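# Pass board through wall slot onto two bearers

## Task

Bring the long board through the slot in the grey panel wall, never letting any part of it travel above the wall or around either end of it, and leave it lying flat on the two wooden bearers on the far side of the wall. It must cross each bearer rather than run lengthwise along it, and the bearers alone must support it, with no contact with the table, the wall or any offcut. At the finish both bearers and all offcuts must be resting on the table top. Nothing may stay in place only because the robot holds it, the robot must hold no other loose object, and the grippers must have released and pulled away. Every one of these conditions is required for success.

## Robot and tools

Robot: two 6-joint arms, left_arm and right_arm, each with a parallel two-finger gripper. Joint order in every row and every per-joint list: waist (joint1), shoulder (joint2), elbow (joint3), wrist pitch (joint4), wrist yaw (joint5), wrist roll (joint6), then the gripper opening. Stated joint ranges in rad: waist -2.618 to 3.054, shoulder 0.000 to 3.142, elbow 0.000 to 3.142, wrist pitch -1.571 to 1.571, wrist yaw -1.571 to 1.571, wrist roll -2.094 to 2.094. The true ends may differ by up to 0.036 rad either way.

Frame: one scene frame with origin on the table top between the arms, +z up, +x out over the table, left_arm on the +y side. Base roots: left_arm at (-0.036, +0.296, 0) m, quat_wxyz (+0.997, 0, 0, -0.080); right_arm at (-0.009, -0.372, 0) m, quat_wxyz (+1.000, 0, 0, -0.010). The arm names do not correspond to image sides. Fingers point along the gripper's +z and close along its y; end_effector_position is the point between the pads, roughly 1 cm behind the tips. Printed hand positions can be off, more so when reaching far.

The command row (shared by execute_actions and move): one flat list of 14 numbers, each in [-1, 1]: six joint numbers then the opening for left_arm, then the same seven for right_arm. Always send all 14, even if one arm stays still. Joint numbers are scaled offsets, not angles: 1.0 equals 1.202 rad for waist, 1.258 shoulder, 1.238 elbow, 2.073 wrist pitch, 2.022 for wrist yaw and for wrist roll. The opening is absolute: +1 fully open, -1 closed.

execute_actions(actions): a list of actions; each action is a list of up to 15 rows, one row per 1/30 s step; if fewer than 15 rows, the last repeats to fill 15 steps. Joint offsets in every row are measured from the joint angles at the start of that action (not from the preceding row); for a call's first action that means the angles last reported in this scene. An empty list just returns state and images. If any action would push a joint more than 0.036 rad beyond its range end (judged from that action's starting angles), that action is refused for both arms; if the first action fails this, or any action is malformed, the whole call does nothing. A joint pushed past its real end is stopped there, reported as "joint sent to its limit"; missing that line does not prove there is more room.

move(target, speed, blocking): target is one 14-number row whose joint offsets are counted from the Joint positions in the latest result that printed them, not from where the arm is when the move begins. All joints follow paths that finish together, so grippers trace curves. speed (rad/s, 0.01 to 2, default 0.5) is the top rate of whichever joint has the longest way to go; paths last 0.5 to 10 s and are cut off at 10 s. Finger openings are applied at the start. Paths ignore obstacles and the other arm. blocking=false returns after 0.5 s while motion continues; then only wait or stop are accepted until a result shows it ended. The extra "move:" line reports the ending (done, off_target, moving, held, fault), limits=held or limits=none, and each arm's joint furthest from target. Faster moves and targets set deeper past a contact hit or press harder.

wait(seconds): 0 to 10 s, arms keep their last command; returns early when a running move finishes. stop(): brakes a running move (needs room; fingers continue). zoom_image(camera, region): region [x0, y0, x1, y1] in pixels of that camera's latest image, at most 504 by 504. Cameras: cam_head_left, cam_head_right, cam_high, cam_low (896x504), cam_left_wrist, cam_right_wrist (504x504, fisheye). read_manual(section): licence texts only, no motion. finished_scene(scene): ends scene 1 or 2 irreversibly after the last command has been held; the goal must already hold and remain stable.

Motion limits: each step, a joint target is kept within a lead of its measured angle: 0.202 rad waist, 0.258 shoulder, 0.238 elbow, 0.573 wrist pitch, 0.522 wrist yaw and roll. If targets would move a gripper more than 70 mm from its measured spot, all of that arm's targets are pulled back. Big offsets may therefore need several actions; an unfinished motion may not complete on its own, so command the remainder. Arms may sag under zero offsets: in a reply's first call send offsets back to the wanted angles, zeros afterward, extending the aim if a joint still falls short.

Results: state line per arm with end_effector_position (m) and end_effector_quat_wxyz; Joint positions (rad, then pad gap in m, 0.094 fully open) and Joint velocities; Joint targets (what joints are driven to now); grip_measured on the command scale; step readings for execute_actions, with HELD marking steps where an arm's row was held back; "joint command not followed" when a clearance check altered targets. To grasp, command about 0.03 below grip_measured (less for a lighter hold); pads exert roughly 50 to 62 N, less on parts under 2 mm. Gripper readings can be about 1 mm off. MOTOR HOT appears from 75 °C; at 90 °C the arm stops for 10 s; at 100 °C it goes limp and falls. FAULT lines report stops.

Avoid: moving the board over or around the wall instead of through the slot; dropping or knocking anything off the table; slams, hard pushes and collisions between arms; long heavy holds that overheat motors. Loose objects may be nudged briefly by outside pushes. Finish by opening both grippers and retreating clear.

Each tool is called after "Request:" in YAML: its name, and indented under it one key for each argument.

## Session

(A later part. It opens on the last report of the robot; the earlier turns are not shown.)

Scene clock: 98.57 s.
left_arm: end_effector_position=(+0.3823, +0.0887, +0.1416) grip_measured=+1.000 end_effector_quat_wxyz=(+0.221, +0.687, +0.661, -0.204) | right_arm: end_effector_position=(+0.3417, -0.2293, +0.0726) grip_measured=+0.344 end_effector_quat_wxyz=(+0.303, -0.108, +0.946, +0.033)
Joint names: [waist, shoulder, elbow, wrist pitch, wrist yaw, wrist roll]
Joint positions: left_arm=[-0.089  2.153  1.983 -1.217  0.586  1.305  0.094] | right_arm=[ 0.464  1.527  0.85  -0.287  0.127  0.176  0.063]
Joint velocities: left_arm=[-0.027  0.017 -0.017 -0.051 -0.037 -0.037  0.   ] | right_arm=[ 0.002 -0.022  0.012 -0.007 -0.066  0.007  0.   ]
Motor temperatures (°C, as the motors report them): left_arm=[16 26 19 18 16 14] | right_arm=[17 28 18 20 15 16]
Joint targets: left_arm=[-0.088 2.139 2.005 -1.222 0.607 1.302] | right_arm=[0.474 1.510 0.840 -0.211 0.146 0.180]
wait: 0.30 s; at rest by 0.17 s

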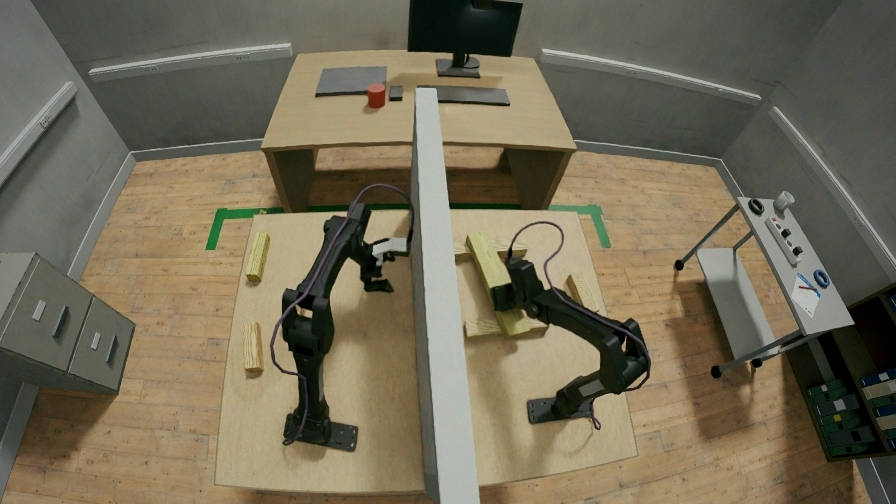

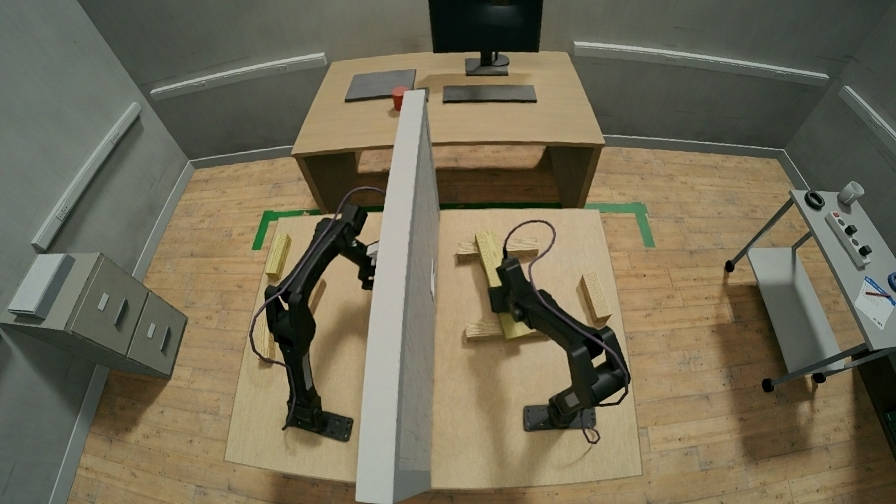

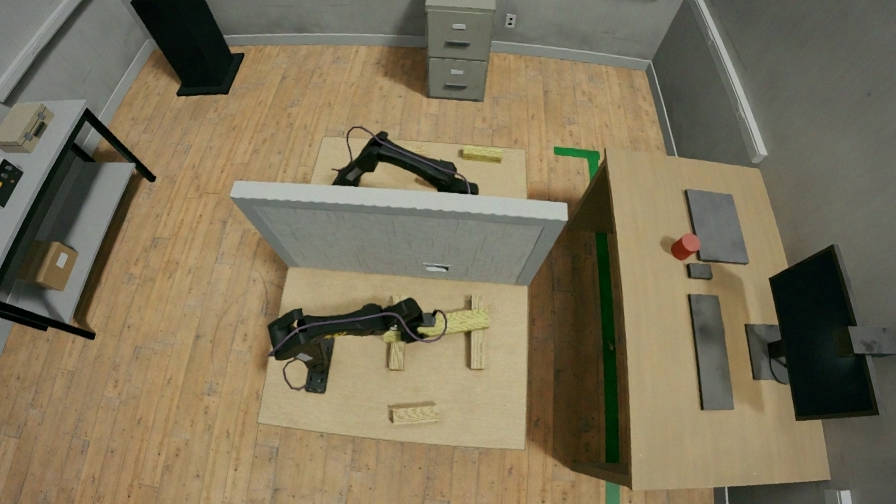

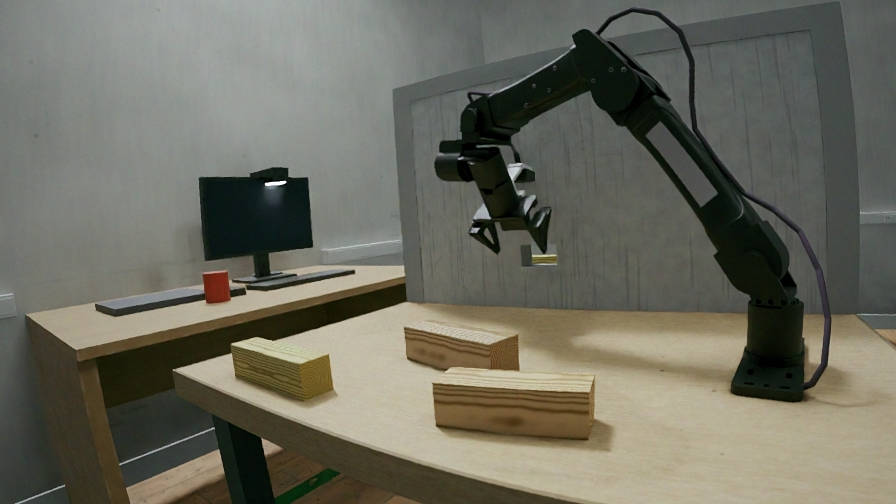

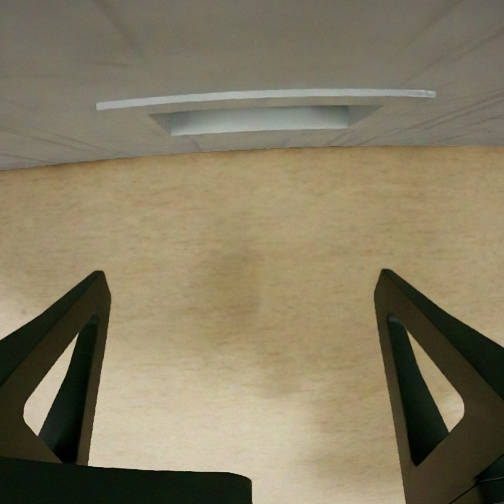

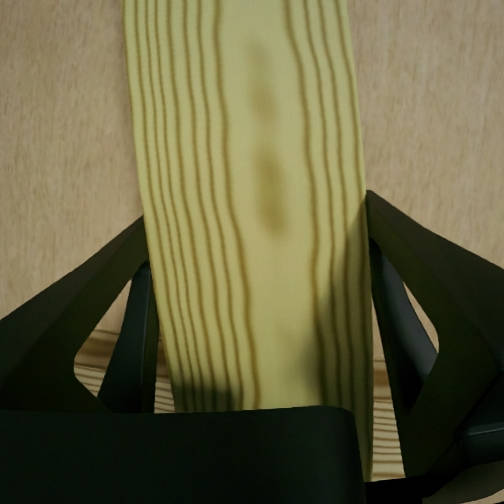

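Request:
execute_actions:
  actions:
    - [[0.0008,-0.01113,0.0178,-0.0024,0.0104,-0.0015,1.0, 0.0082,-0.0131,-0.0077,0.0357,0.0092,0.0015,0.0], [0.0008,-0.01113,0.0178,-0.0024,0.0104,-0.0015,1.0, 0.0078,-0.0131,-0.0066,0.0330,0.0086,0.0015,0.0], [0.0008,-0.01113,0.0178,-0.0024,0.0104,-0.0015,1.0, 0.0072,-0.0131,-0.0049,0.0291,0.0077,0.0015,0.0], [0.0008,-0.01113,0.0178,-0.0024,0.0104,-0.0015,1.0, 0.0066,-0.0131,-0.0030,0.0243,0.0066,0.0015,0.0], [0.0008,-0.01113,0.0178,-0.0024,0.0104,-0.0015,1.0, 0.0058,-0.0131,-0.0008,0.0191,0.0054,0.0015,0.0], [0.0008,-0.01113,0.0178,-0.0024,0.0104,-0.0015,1.0, 0.0051,-0.0131,0.0013,0.0138,0.0043,0.0015,0.0], [0.0008,-0.01113,0.0178,-0.0024,0.0104,-0.0015,1.0, 0.0044,-0.0131,0.0033,0.0091,0.0032,0.0015,0.0], [0.0008,-0.01113,0.0178,-0.0024,0.0104,-0.0015,1.0, 0.0038,-0.0131,0.0049,0.0051,0.0023,0.0015,0.0], [0.0008,-0.01113,0.0178,-0.0024,0.0104,-0.0015,1.0, 0.0035,-0.0131,0.0061,0.0024,0.0017,0.0015,0.0], [0.0008,-0.01113,0.0178,-0.0024,0.0104,-0.0015,1.0, 0.0033,-0.0131,0.0065,0.0014,0.0015,0.0015,0.2], [0.0008,-0.01113,0.0178,-0.0024,0.0104,-0.0015,1.0, 0.0033,-0.0131,0.0065,0.0014,0.0015,0.0015,0.36], [0.0008,-0.01113,0.0178,-0.0024,0.0104,-0.0015,1.0, 0.0033,-0.0131,0.0065,0.0014,0.0015,0.0015,0.5], [0.0008,-0.01113,0.0178,-0.0024,0.0104,-0.0015,1.0, 0.0033,-0.0131,0.0065,0.0014,0.0015,0.0015,0.7], [0.0008,-0.01113,0.0178,-0.0024,0.0104,-0.0015,1.0, 0.0033,-0.0131,0.0065,0.0014,0.0015,0.0015,0.9], [0.0008,-0.01113,0.0178,-0.0024,0.0104,-0.0015,1.0, 0.0033,-0.0131,0.0065,0.0014,0.0015,0.0015,1.0]]

Request:
wait:
  seconds: 0.2

Request:
zoom_image:
  camera: "cam_low"
  region: [500, 225, 580, 285]

Request:
zoom_image:
  camera: "cam_high"
  region: [340, 260, 540, 400]

Scene clock: 100.37 s.
left_arm: end_effector_position=(+0.3823, +0.0887, +0.1416) grip_measured=+1.000 end_effector_quat_wxyz=(+0.221, +0.687, +0.661, -0.204) | right_arm: end_effector_position=(+0.3412, -0.2296, +0.0722) grip_measured=+0.943 end_effector_quat_wxyz=(+0.301, -0.109, +0.947, +0.033)
Joint names: [waist, shoulder, elbow, wrist pitch, wrist yaw, wrist roll]
Joint positions: left_arm=[-0.089  2.153  1.983 -1.217  0.586  1.305  0.094] | right_arm=[ 0.464  1.527  0.85  -0.29   0.127  0.176  0.091]
Joint velocities: left_arm=[ 0.012 -0.012  0.002  0.095 -0.066 -0.007  0.   ] | right_arm=[ 0.007 -0.002  0.002 -0.007  0.007 -0.051  0.123]
Motor temperatures (°C, as the motors report them): left_arm=[16 26 19 18 16 14] | right_arm=[17 27 18 20 15 16]
Joint targets: left_arm=[-0.088 2.139 2.005 -1.222 0.607 1.302] | right_arm=[0.468 1.511 0.858 -0.283 0.130 0.179]
Step readings (joint positions):
0: left_arm=[-0.089 2.153 1.983 -1.217 0.586 1.305] | right_arm=[0.464 1.527 0.850 -0.287 0.127 0.176]
1: left_arm=[-0.089 2.153 1.983 -1.217 0.586 1.305] | right_arm=[0.464 1.527 0.850 -0.287 0.127 0.176]
2: left_arm=[-0.089 2.153 1.983 -1.217 0.586 1.305] | right_arm=[0.464 1.527 0.850 -0.287 0.127 0.176]
4: left_arm=[-0.089 2.153 1.983 -1.217 0.586 1.305] | right_arm=[0.464 1.527 0.850 -0.287 0.127 0.176]
8: left_arm=[-0.089 2.153 1.983 -1.217 0.586 1.305] | right_arm=[0.464 1.527 0.850 -0.288 0.127 0.176]
15: Joint positions above

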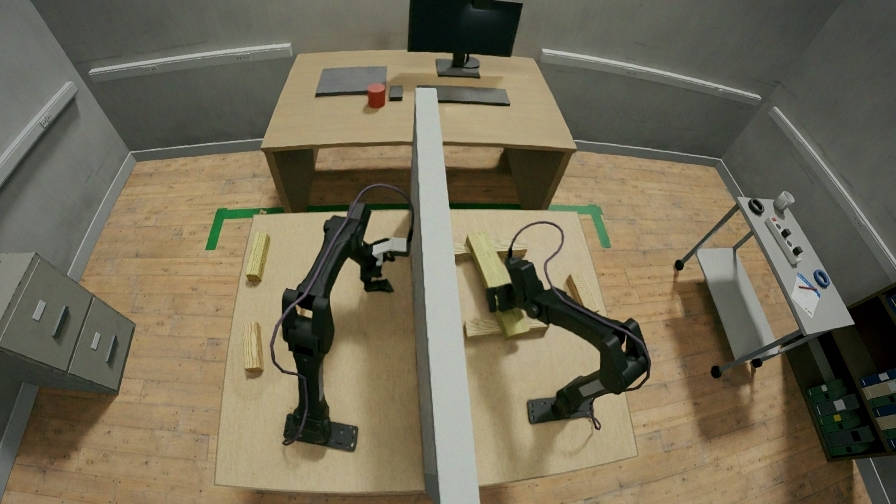

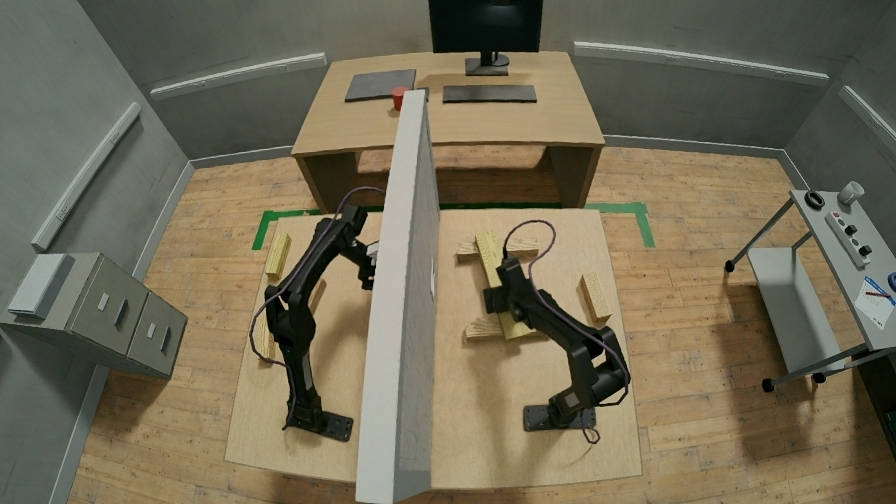

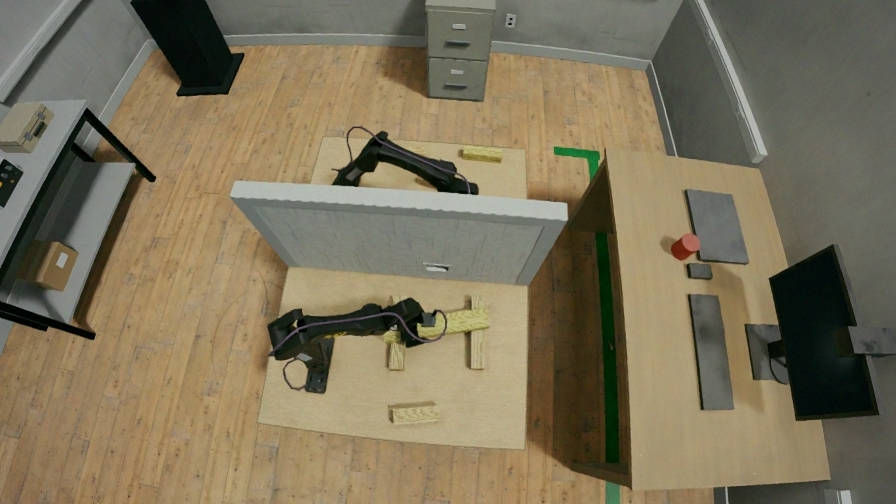

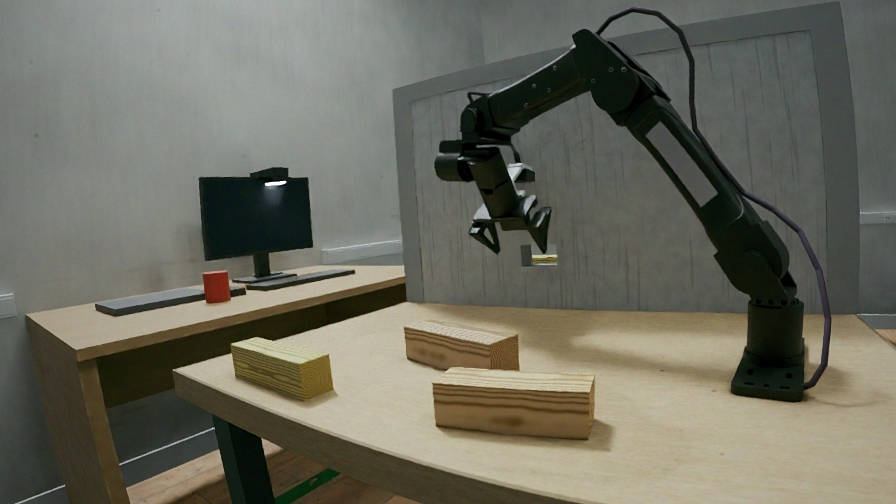

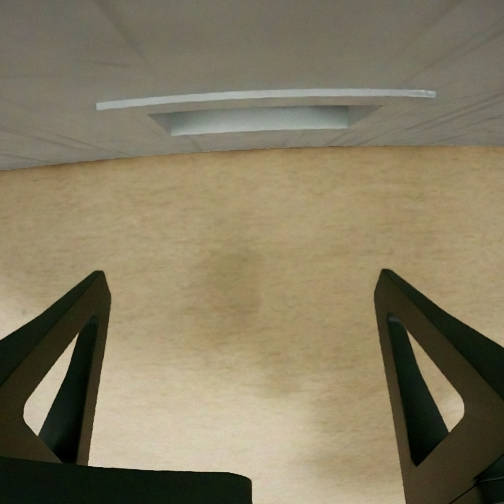

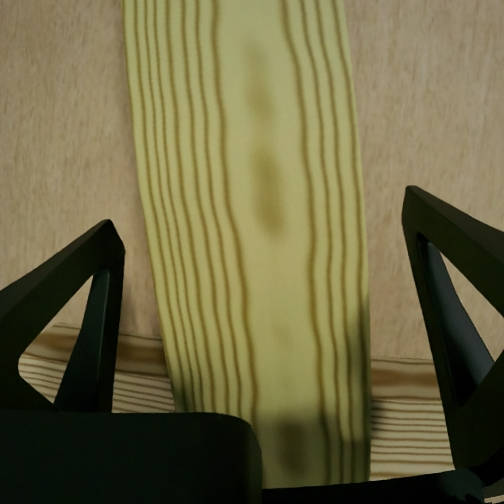

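Scene clock: 100.57 s.
left_arm: end_effector_position=(+0.3823, +0.0887, +0.1416) grip_measured=+1.000 end_effector_quat_wxyz=(+0.221, +0.687, +0.661, -0.204) | right_arm: end_effector_position=(+0.3412, -0.2296, +0.0722) grip_measured=+1.000 end_effector_quat_wxyz=(+0.301, -0.109, +0.947, +0.033)
Joint names: [waist, shoulder, elbow, wrist pitch, wrist yaw, wrist roll]
Joint positions: left_arm=[-0.089  2.153  1.983 -1.217  0.586  1.305  0.094] | right_arm=[ 0.464  1.527  0.85  -0.29   0.127  0.176  0.094]
Joint velocities: left_arm=[ 0.002  0.002 -0.012  0.037 -0.037 -0.007  0.   ] | right_arm=[-0.007 -0.022 -0.012  0.022  0.007 -0.007  0.   ]
Motor temperatures (°C, as the motors report them): left_arm=[16 26 19 18 16 14] | right_arm=[17 27 18 20 15 16]
Joint targets: left_arm=[-0.088 2.139 2.005 -1.222 0.607 1.302] | right_arm=[0.468 1.511 0.858 -0.283 0.130 0.179]
wait: 0.20 s; no rest

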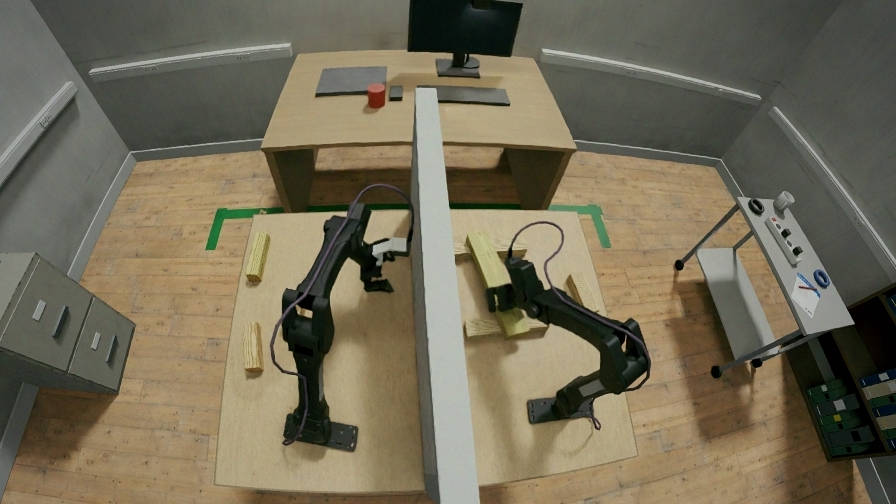

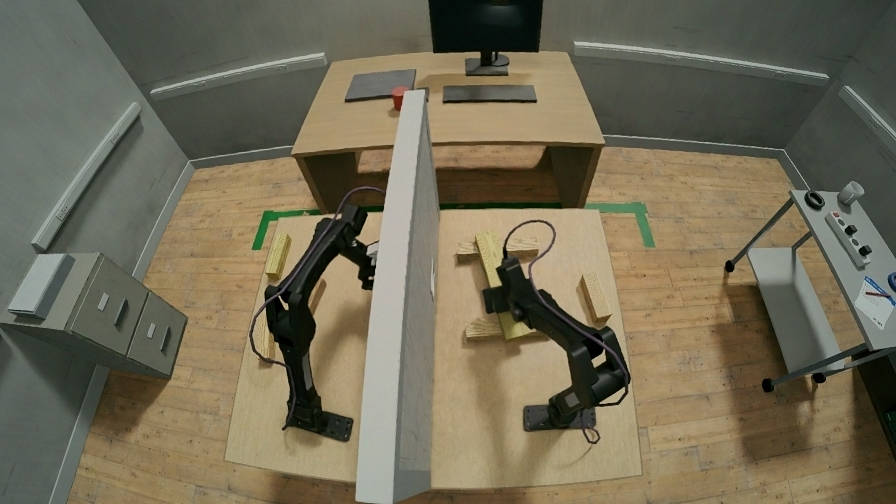

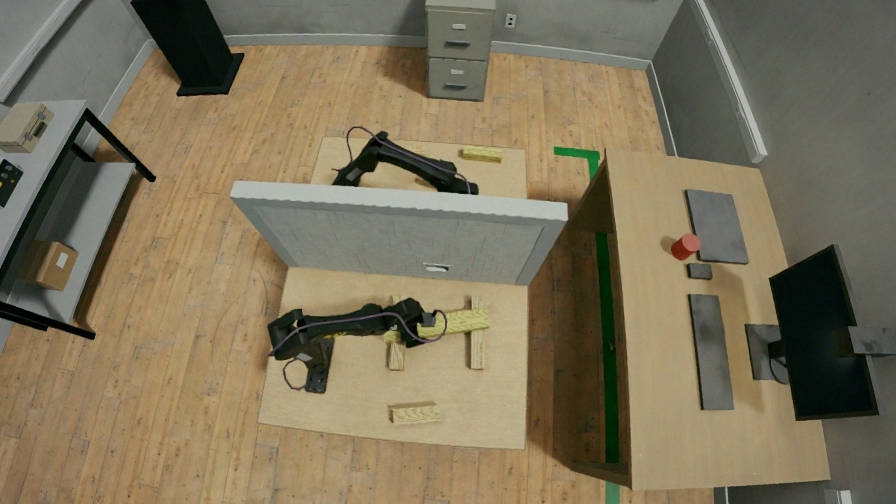

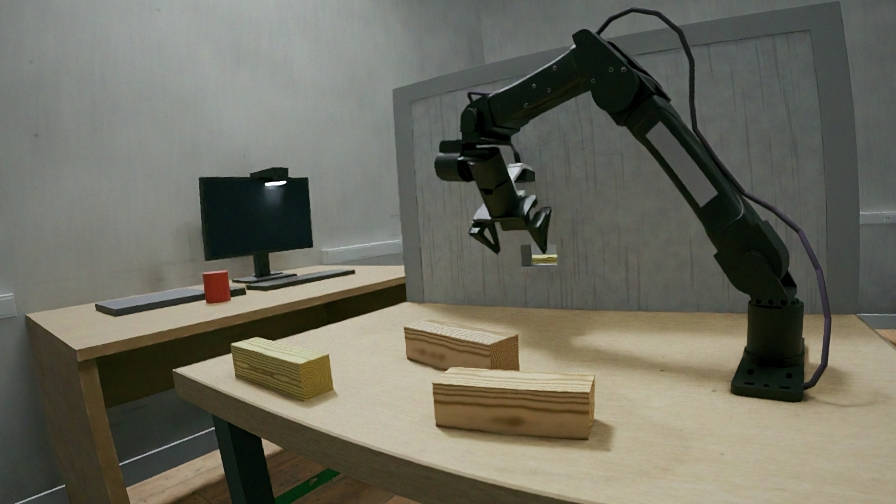

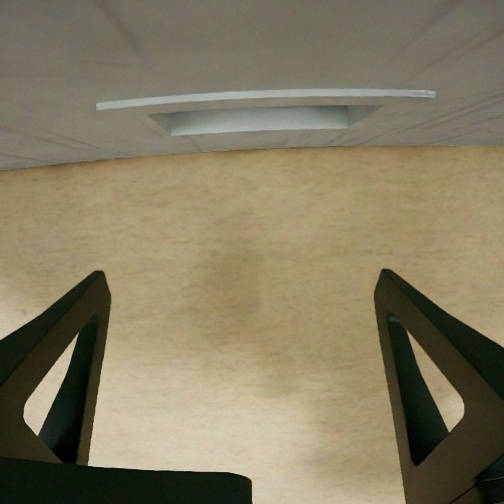

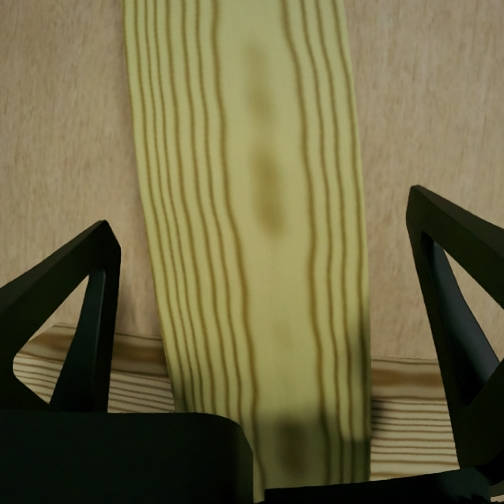

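Region (500, 225, 580, 285) of cam_low's 896x504 image, scaled by 6.300, with more detail than that image has; it fills the top 378 rows of this view, and the rest is white.

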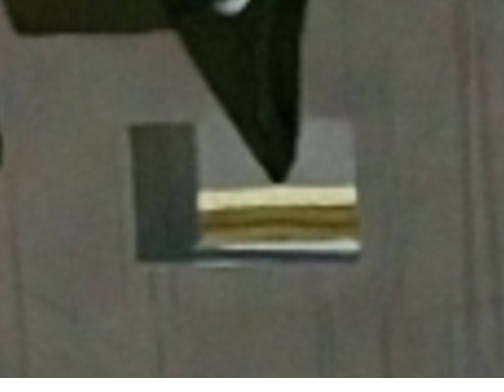

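Region (340, 260, 540, 400) of cam_high's 896x504 image, scaled by 2.520, with more detail than that image has; it fills the top 353 rows of this view, and the rest is white.

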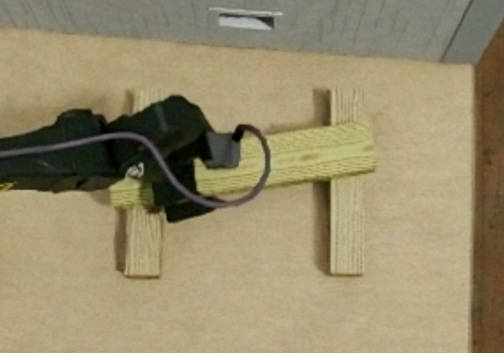

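Request:
execute_actions:
  actions:
    - [[0.0008,-0.01113,0.0178,-0.0024,0.0104,-0.0015,1.0, 0.0033,-0.0219,0.0090,0.0034,0.0015,0.0015,1.0], [0.0008,-0.01113,0.0178,-0.0024,0.0104,-0.0015,1.0, 0.0033,-0.0351,0.0097,0.0034,0.0015,0.0015,1.0], [0.0008,-0.01113,0.0178,-0.0024,0.0104,-0.0015,1.0, 0.0033,-0.0515,0.0097,0.0034,0.0015,0.0015,1.0], [0.0008,-0.01113,0.0178,-0.0024,0.0104,-0.0015,1.0, 0.0033,-0.0701,0.0097,0.0034,0.0015,0.0015,1.0], [0.0008,-0.01113,0.0178,-0.0024,0.0104,-0.0015,1.0, 0.0033,-0.0898,0.0097,0.0034,0.0015,0.0015,1.0], [0.0008,-0.01113,0.0178,-0.0024,0.0104,-0.0015,1.0, 0.0033,-0.1099,0.0097,0.0034,0.0015,0.0015,1.0], [0.0008,-0.01113,0.0178,-0.0024,0.0104,-0.0015,1.0, 0.0033,-0.1288,0.0097,0.0034,0.0015,0.0015,1.0], [0.0008,-0.01113,0.0178,-0.0024,0.0104,-0.0015,1.0, 0.0033,-0.1459,0.0097,0.0034,0.0015,0.0015,1.0], [0.0008,-0.01113,0.0178,-0.0024,0.0104,-0.0015,1.0, 0.0033,-0.1604,0.0097,0.0034,0.0015,0.0015,1.0], [0.0008,-0.01113,0.0178,-0.0024,0.0104,-0.0015,1.0, 0.0033,-0.1712,0.0097,0.0034,0.0015,0.0015,1.0], [0.0008,-0.01113,0.0178,-0.0024,0.0104,-0.0015,1.0, 0.0033,-0.1779,0.0097,0.0034,0.0015,0.0015,1.0], [0.0008,-0.01113,0.0178,-0.0024,0.0104,-0.0015,1.0, 0.0033,-0.1804,0.0097,0.0034,0.0015,0.0015,1.0], [0.0008,-0.01113,0.0178,-0.0024,0.0104,-0.0015,1.0, 0.0033,-0.1784,0.0097,0.0034,0.0015,0.0015,1.0], [0.0008,-0.01113,0.0178,-0.0024,0.0104,-0.0015,1.0, 0.0033,-0.1757,0.0097,0.0034,0.0015,0.0015,1.0], [0.0008,-0.01113,0.0178,-0.0024,0.0104,-0.0015,1.0, 0.0033,-0.1757,0.0097,0.0034,0.0015,0.0015,1.0]]

Request:
wait:
  seconds: 0.3

Request:
zoom_image:
  camera: "cam_high"
  region: [340, 260, 540, 400]

Request:
zoom_image:
  camera: "cam_head_left"
  region: [430, 200, 630, 360]

Scene clock: 101.77 s.
left_arm: end_effector_position=(+0.3823, +0.0887, +0.1416) grip_measured=+1.000 end_effector_quat_wxyz=(+0.221, +0.687, +0.661, -0.204) | right_arm: end_effector_position=(+0.3446, -0.2280, +0.1518) grip_measured=+1.000 end_effector_quat_wxyz=(+0.402, -0.096, +0.908, +0.067)
Joint names: [waist, shoulder, elbow, wrist pitch, wrist yaw, wrist roll]
Joint positions: left_arm=[-0.089  2.153  1.983 -1.217  0.586  1.305  0.094] | right_arm=[ 0.464  1.312  0.85  -0.277  0.127  0.176  0.094]
Joint velocities: left_arm=[ 0.002  0.007 -0.002 -0.007  0.007  0.007  0.   ] | right_arm=[ 0.002  0.002 -0.002  0.022 -0.037 -0.066  0.   ]
Motor temperatures (°C, as the motors report them): left_arm=[16 26 19 18 16 14] | right_arm=[17 27 18 20 15 16]
Joint targets: left_arm=[-0.088 2.139 2.005 -1.222 0.607 1.302] | right_arm=[0.468 1.306 0.862 -0.282 0.130 0.179]
Step readings (joint positions):
0: left_arm=[-0.089 2.153 1.983 -1.217 0.586 1.305] | right_arm=[0.464 1.527 0.850 -0.290 0.127 0.176]
1: left_arm=[-0.089 2.153 1.983 -1.217 0.586 1.305] | right_arm=[0.464 1.527 0.850 -0.290 0.127 0.176]
2: left_arm=[-0.089 2.153 1.983 -1.217 0.586 1.305] | right_arm=[0.464 1.525 0.850 -0.290 0.127 0.176]
4: left_arm=[-0.089 2.153 1.983 -1.217 0.586 1.305] | right_arm=[0.464 1.506 0.850 -0.291 0.127 0.176]
8: left_arm=[-0.089 2.153 1.983 -1.217 0.586 1.305] | right_arm=[0.464 1.410 0.850 -0.292 0.127 0.176]
15: Joint positions above

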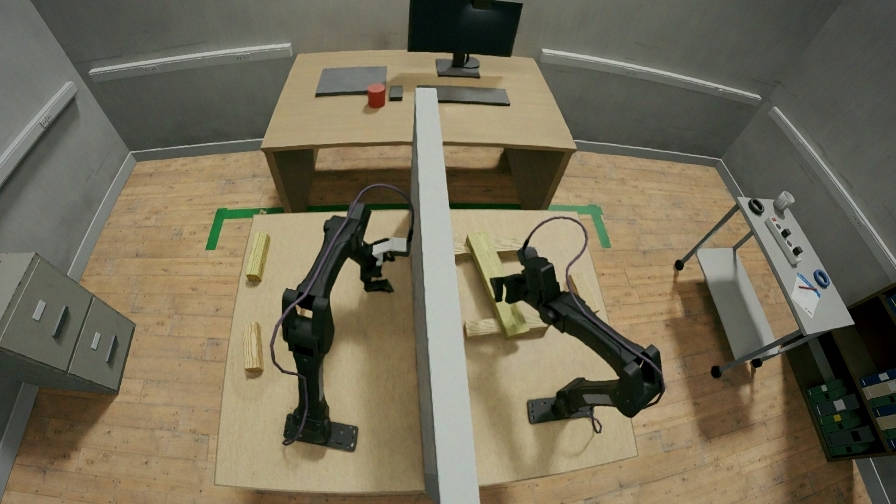

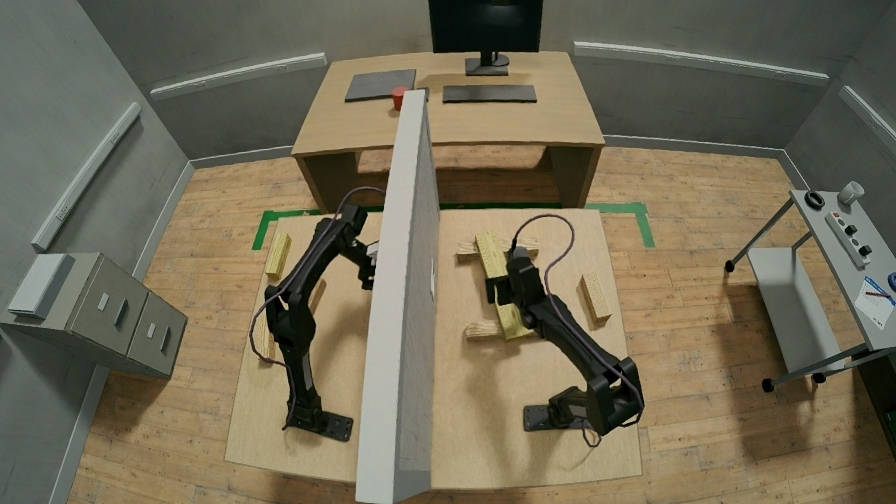

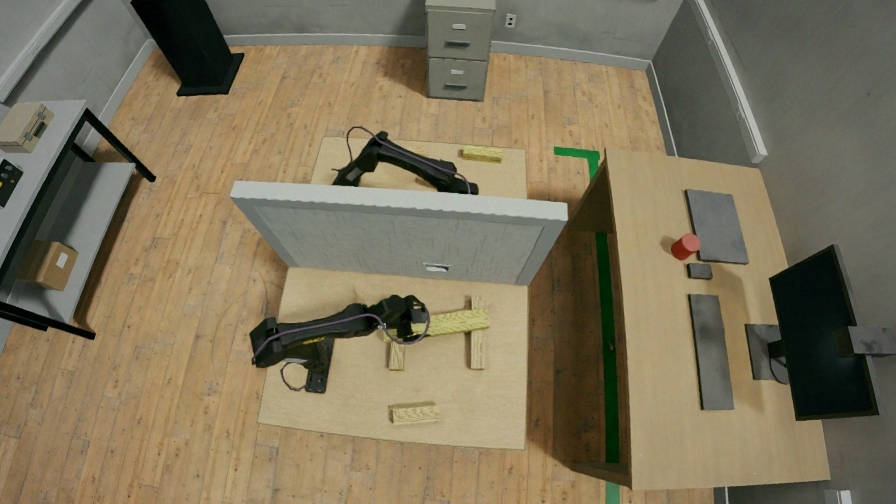

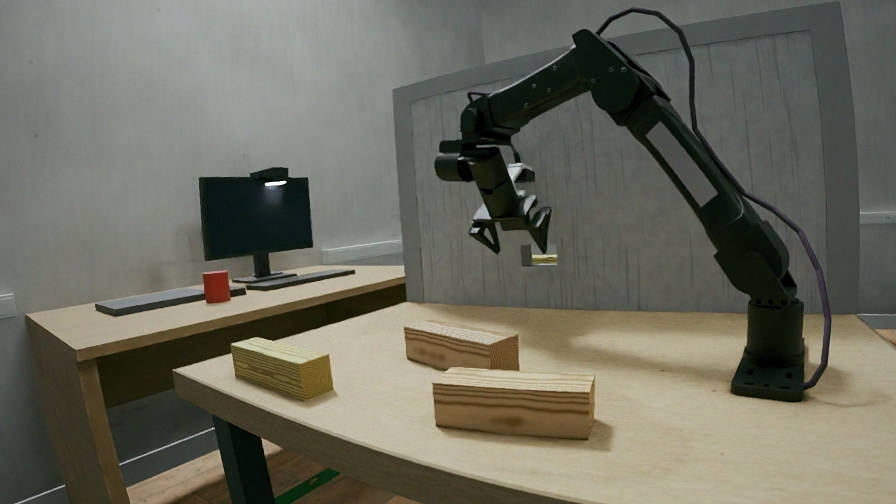

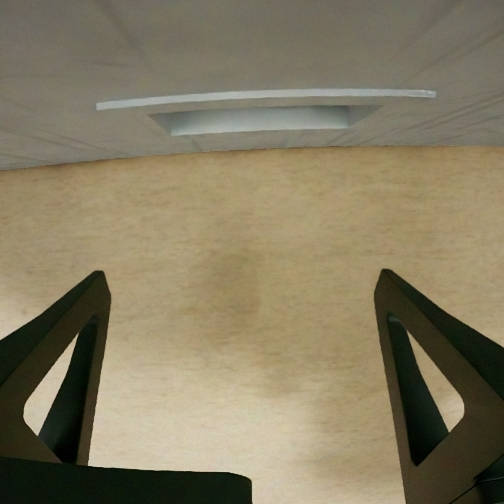

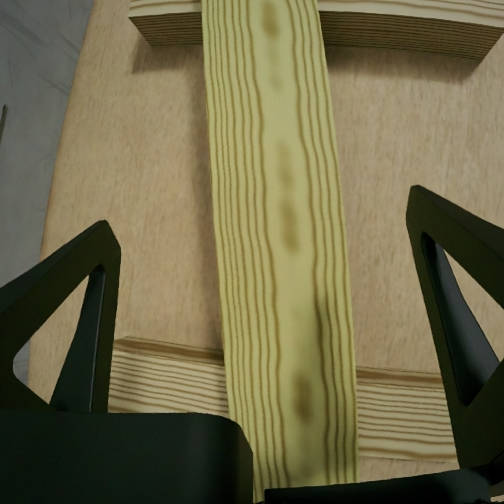

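Scene clock: 102.07 s.
left_arm: end_effector_position=(+0.3823, +0.0887, +0.1416) grip_measured=+1.000 end_effector_quat_wxyz=(+0.221, +0.687, +0.661, -0.204) | right_arm: end_effector_position=(+0.3442, -0.2281, +0.1513) grip_measured=+1.000 end_effector_quat_wxyz=(+0.401, -0.097, +0.909, +0.067)
Joint names: [waist, shoulder, elbow, wrist pitch, wrist yaw, wrist roll]
Joint positions: left_arm=[-0.089  2.153  1.983 -1.217  0.586  1.305  0.094] | right_arm=[ 0.464  1.312  0.85  -0.28   0.127  0.176  0.094]
Joint velocities: left_arm=[ 0.007  0.007 -0.002 -0.022 -0.081 -0.022  0.   ] | right_arm=[-0.012 -0.007 -0.002  0.022  0.007  0.022  0.   ]
Motor temperatures (°C, as the motors report them): left_arm=[16 26 19 18 16 14] | right_arm=[17 27 18 20 15 16]
Joint targets: left_arm=[-0.088 2.139 2.005 -1.222 0.607 1.302] | right_arm=[0.468 1.306 0.862 -0.282 0.130 0.179]
wait: 0.30 s; at rest by 0.20 s

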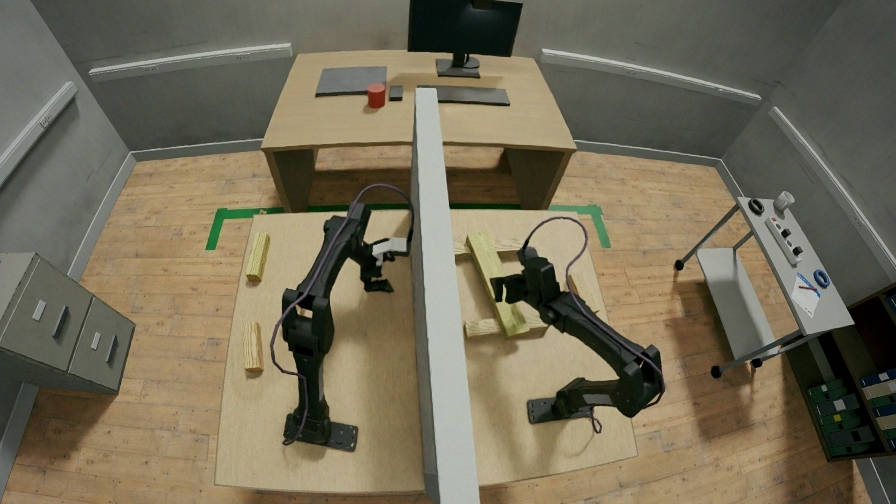

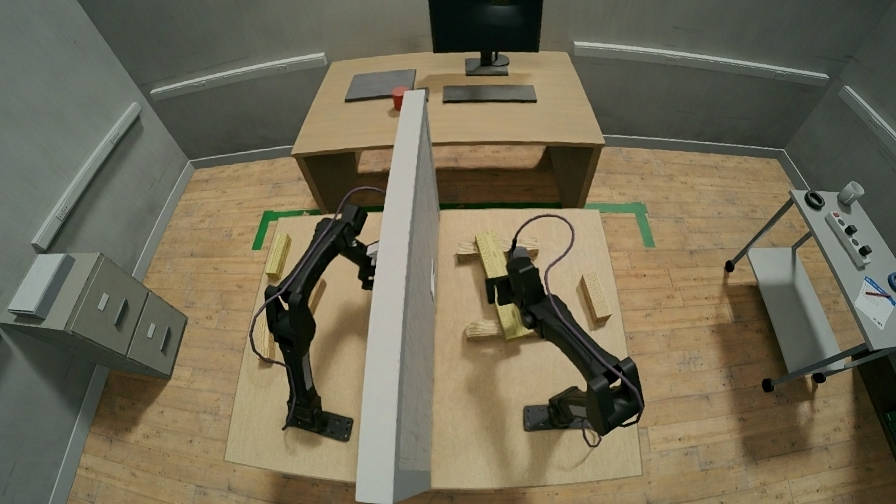

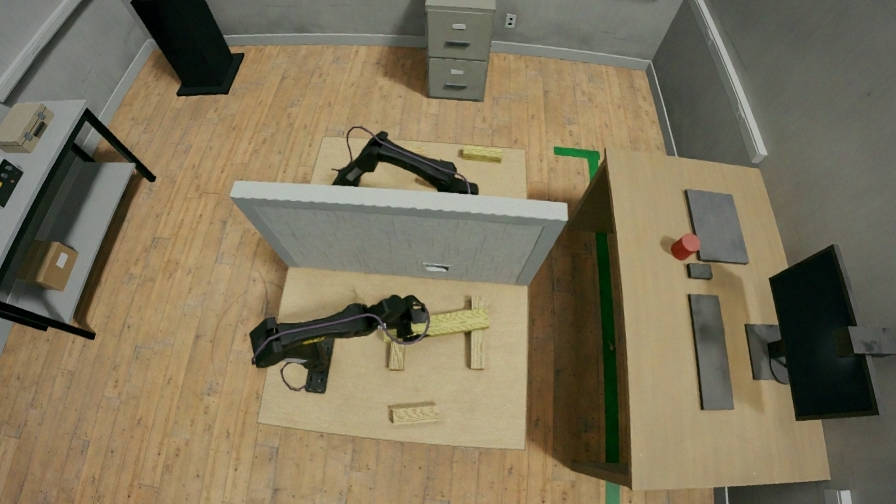

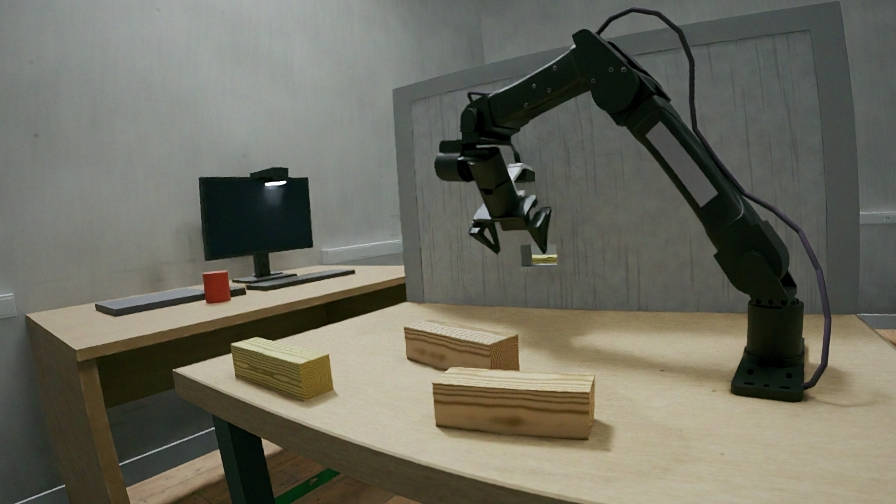

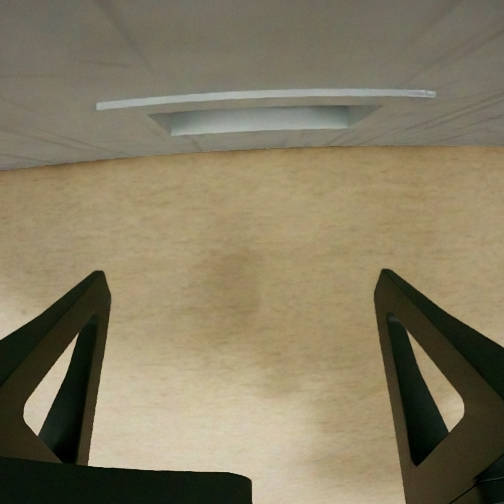

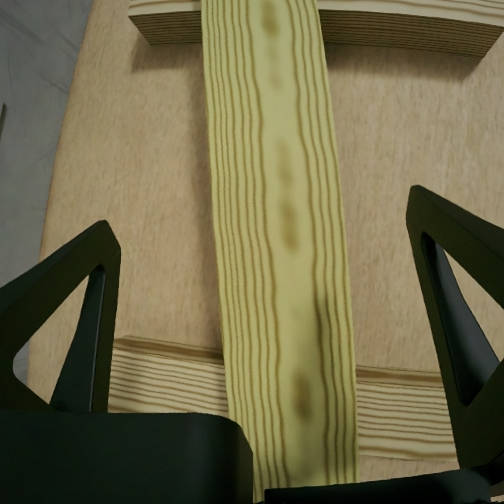

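Region (340, 260, 540, 400) of cam_high's 896x504 image, scaled by 2.520, with more detail than that image has; it fills the top 353 rows of this view, and the rest is white.

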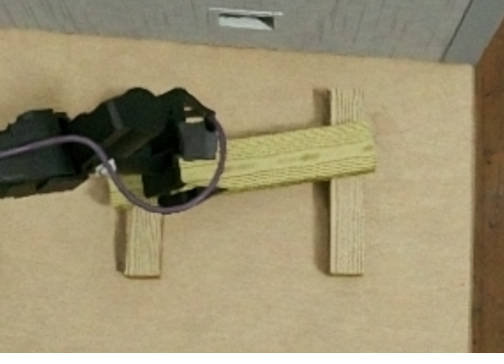

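Region (430, 200, 630, 360) of cam_head_left's 896x504 image, scaled by 2.520, with more detail than that image has; it fills the top 403 rows of this view, and the rest is white.

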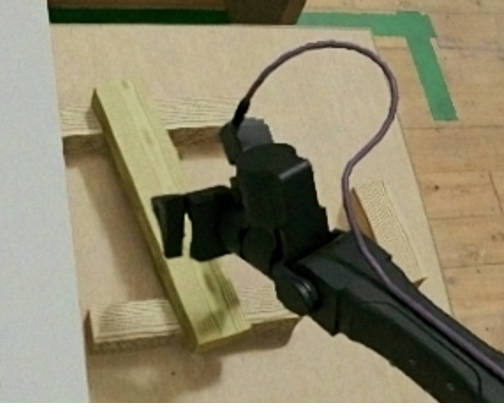

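The board is resting across both bearers, clear of the wall, the table and the offcuts. The gripper is open and about 7 cm above it.

Request:
finished_scene:
  scene: 2

The scene is finished: the task was done.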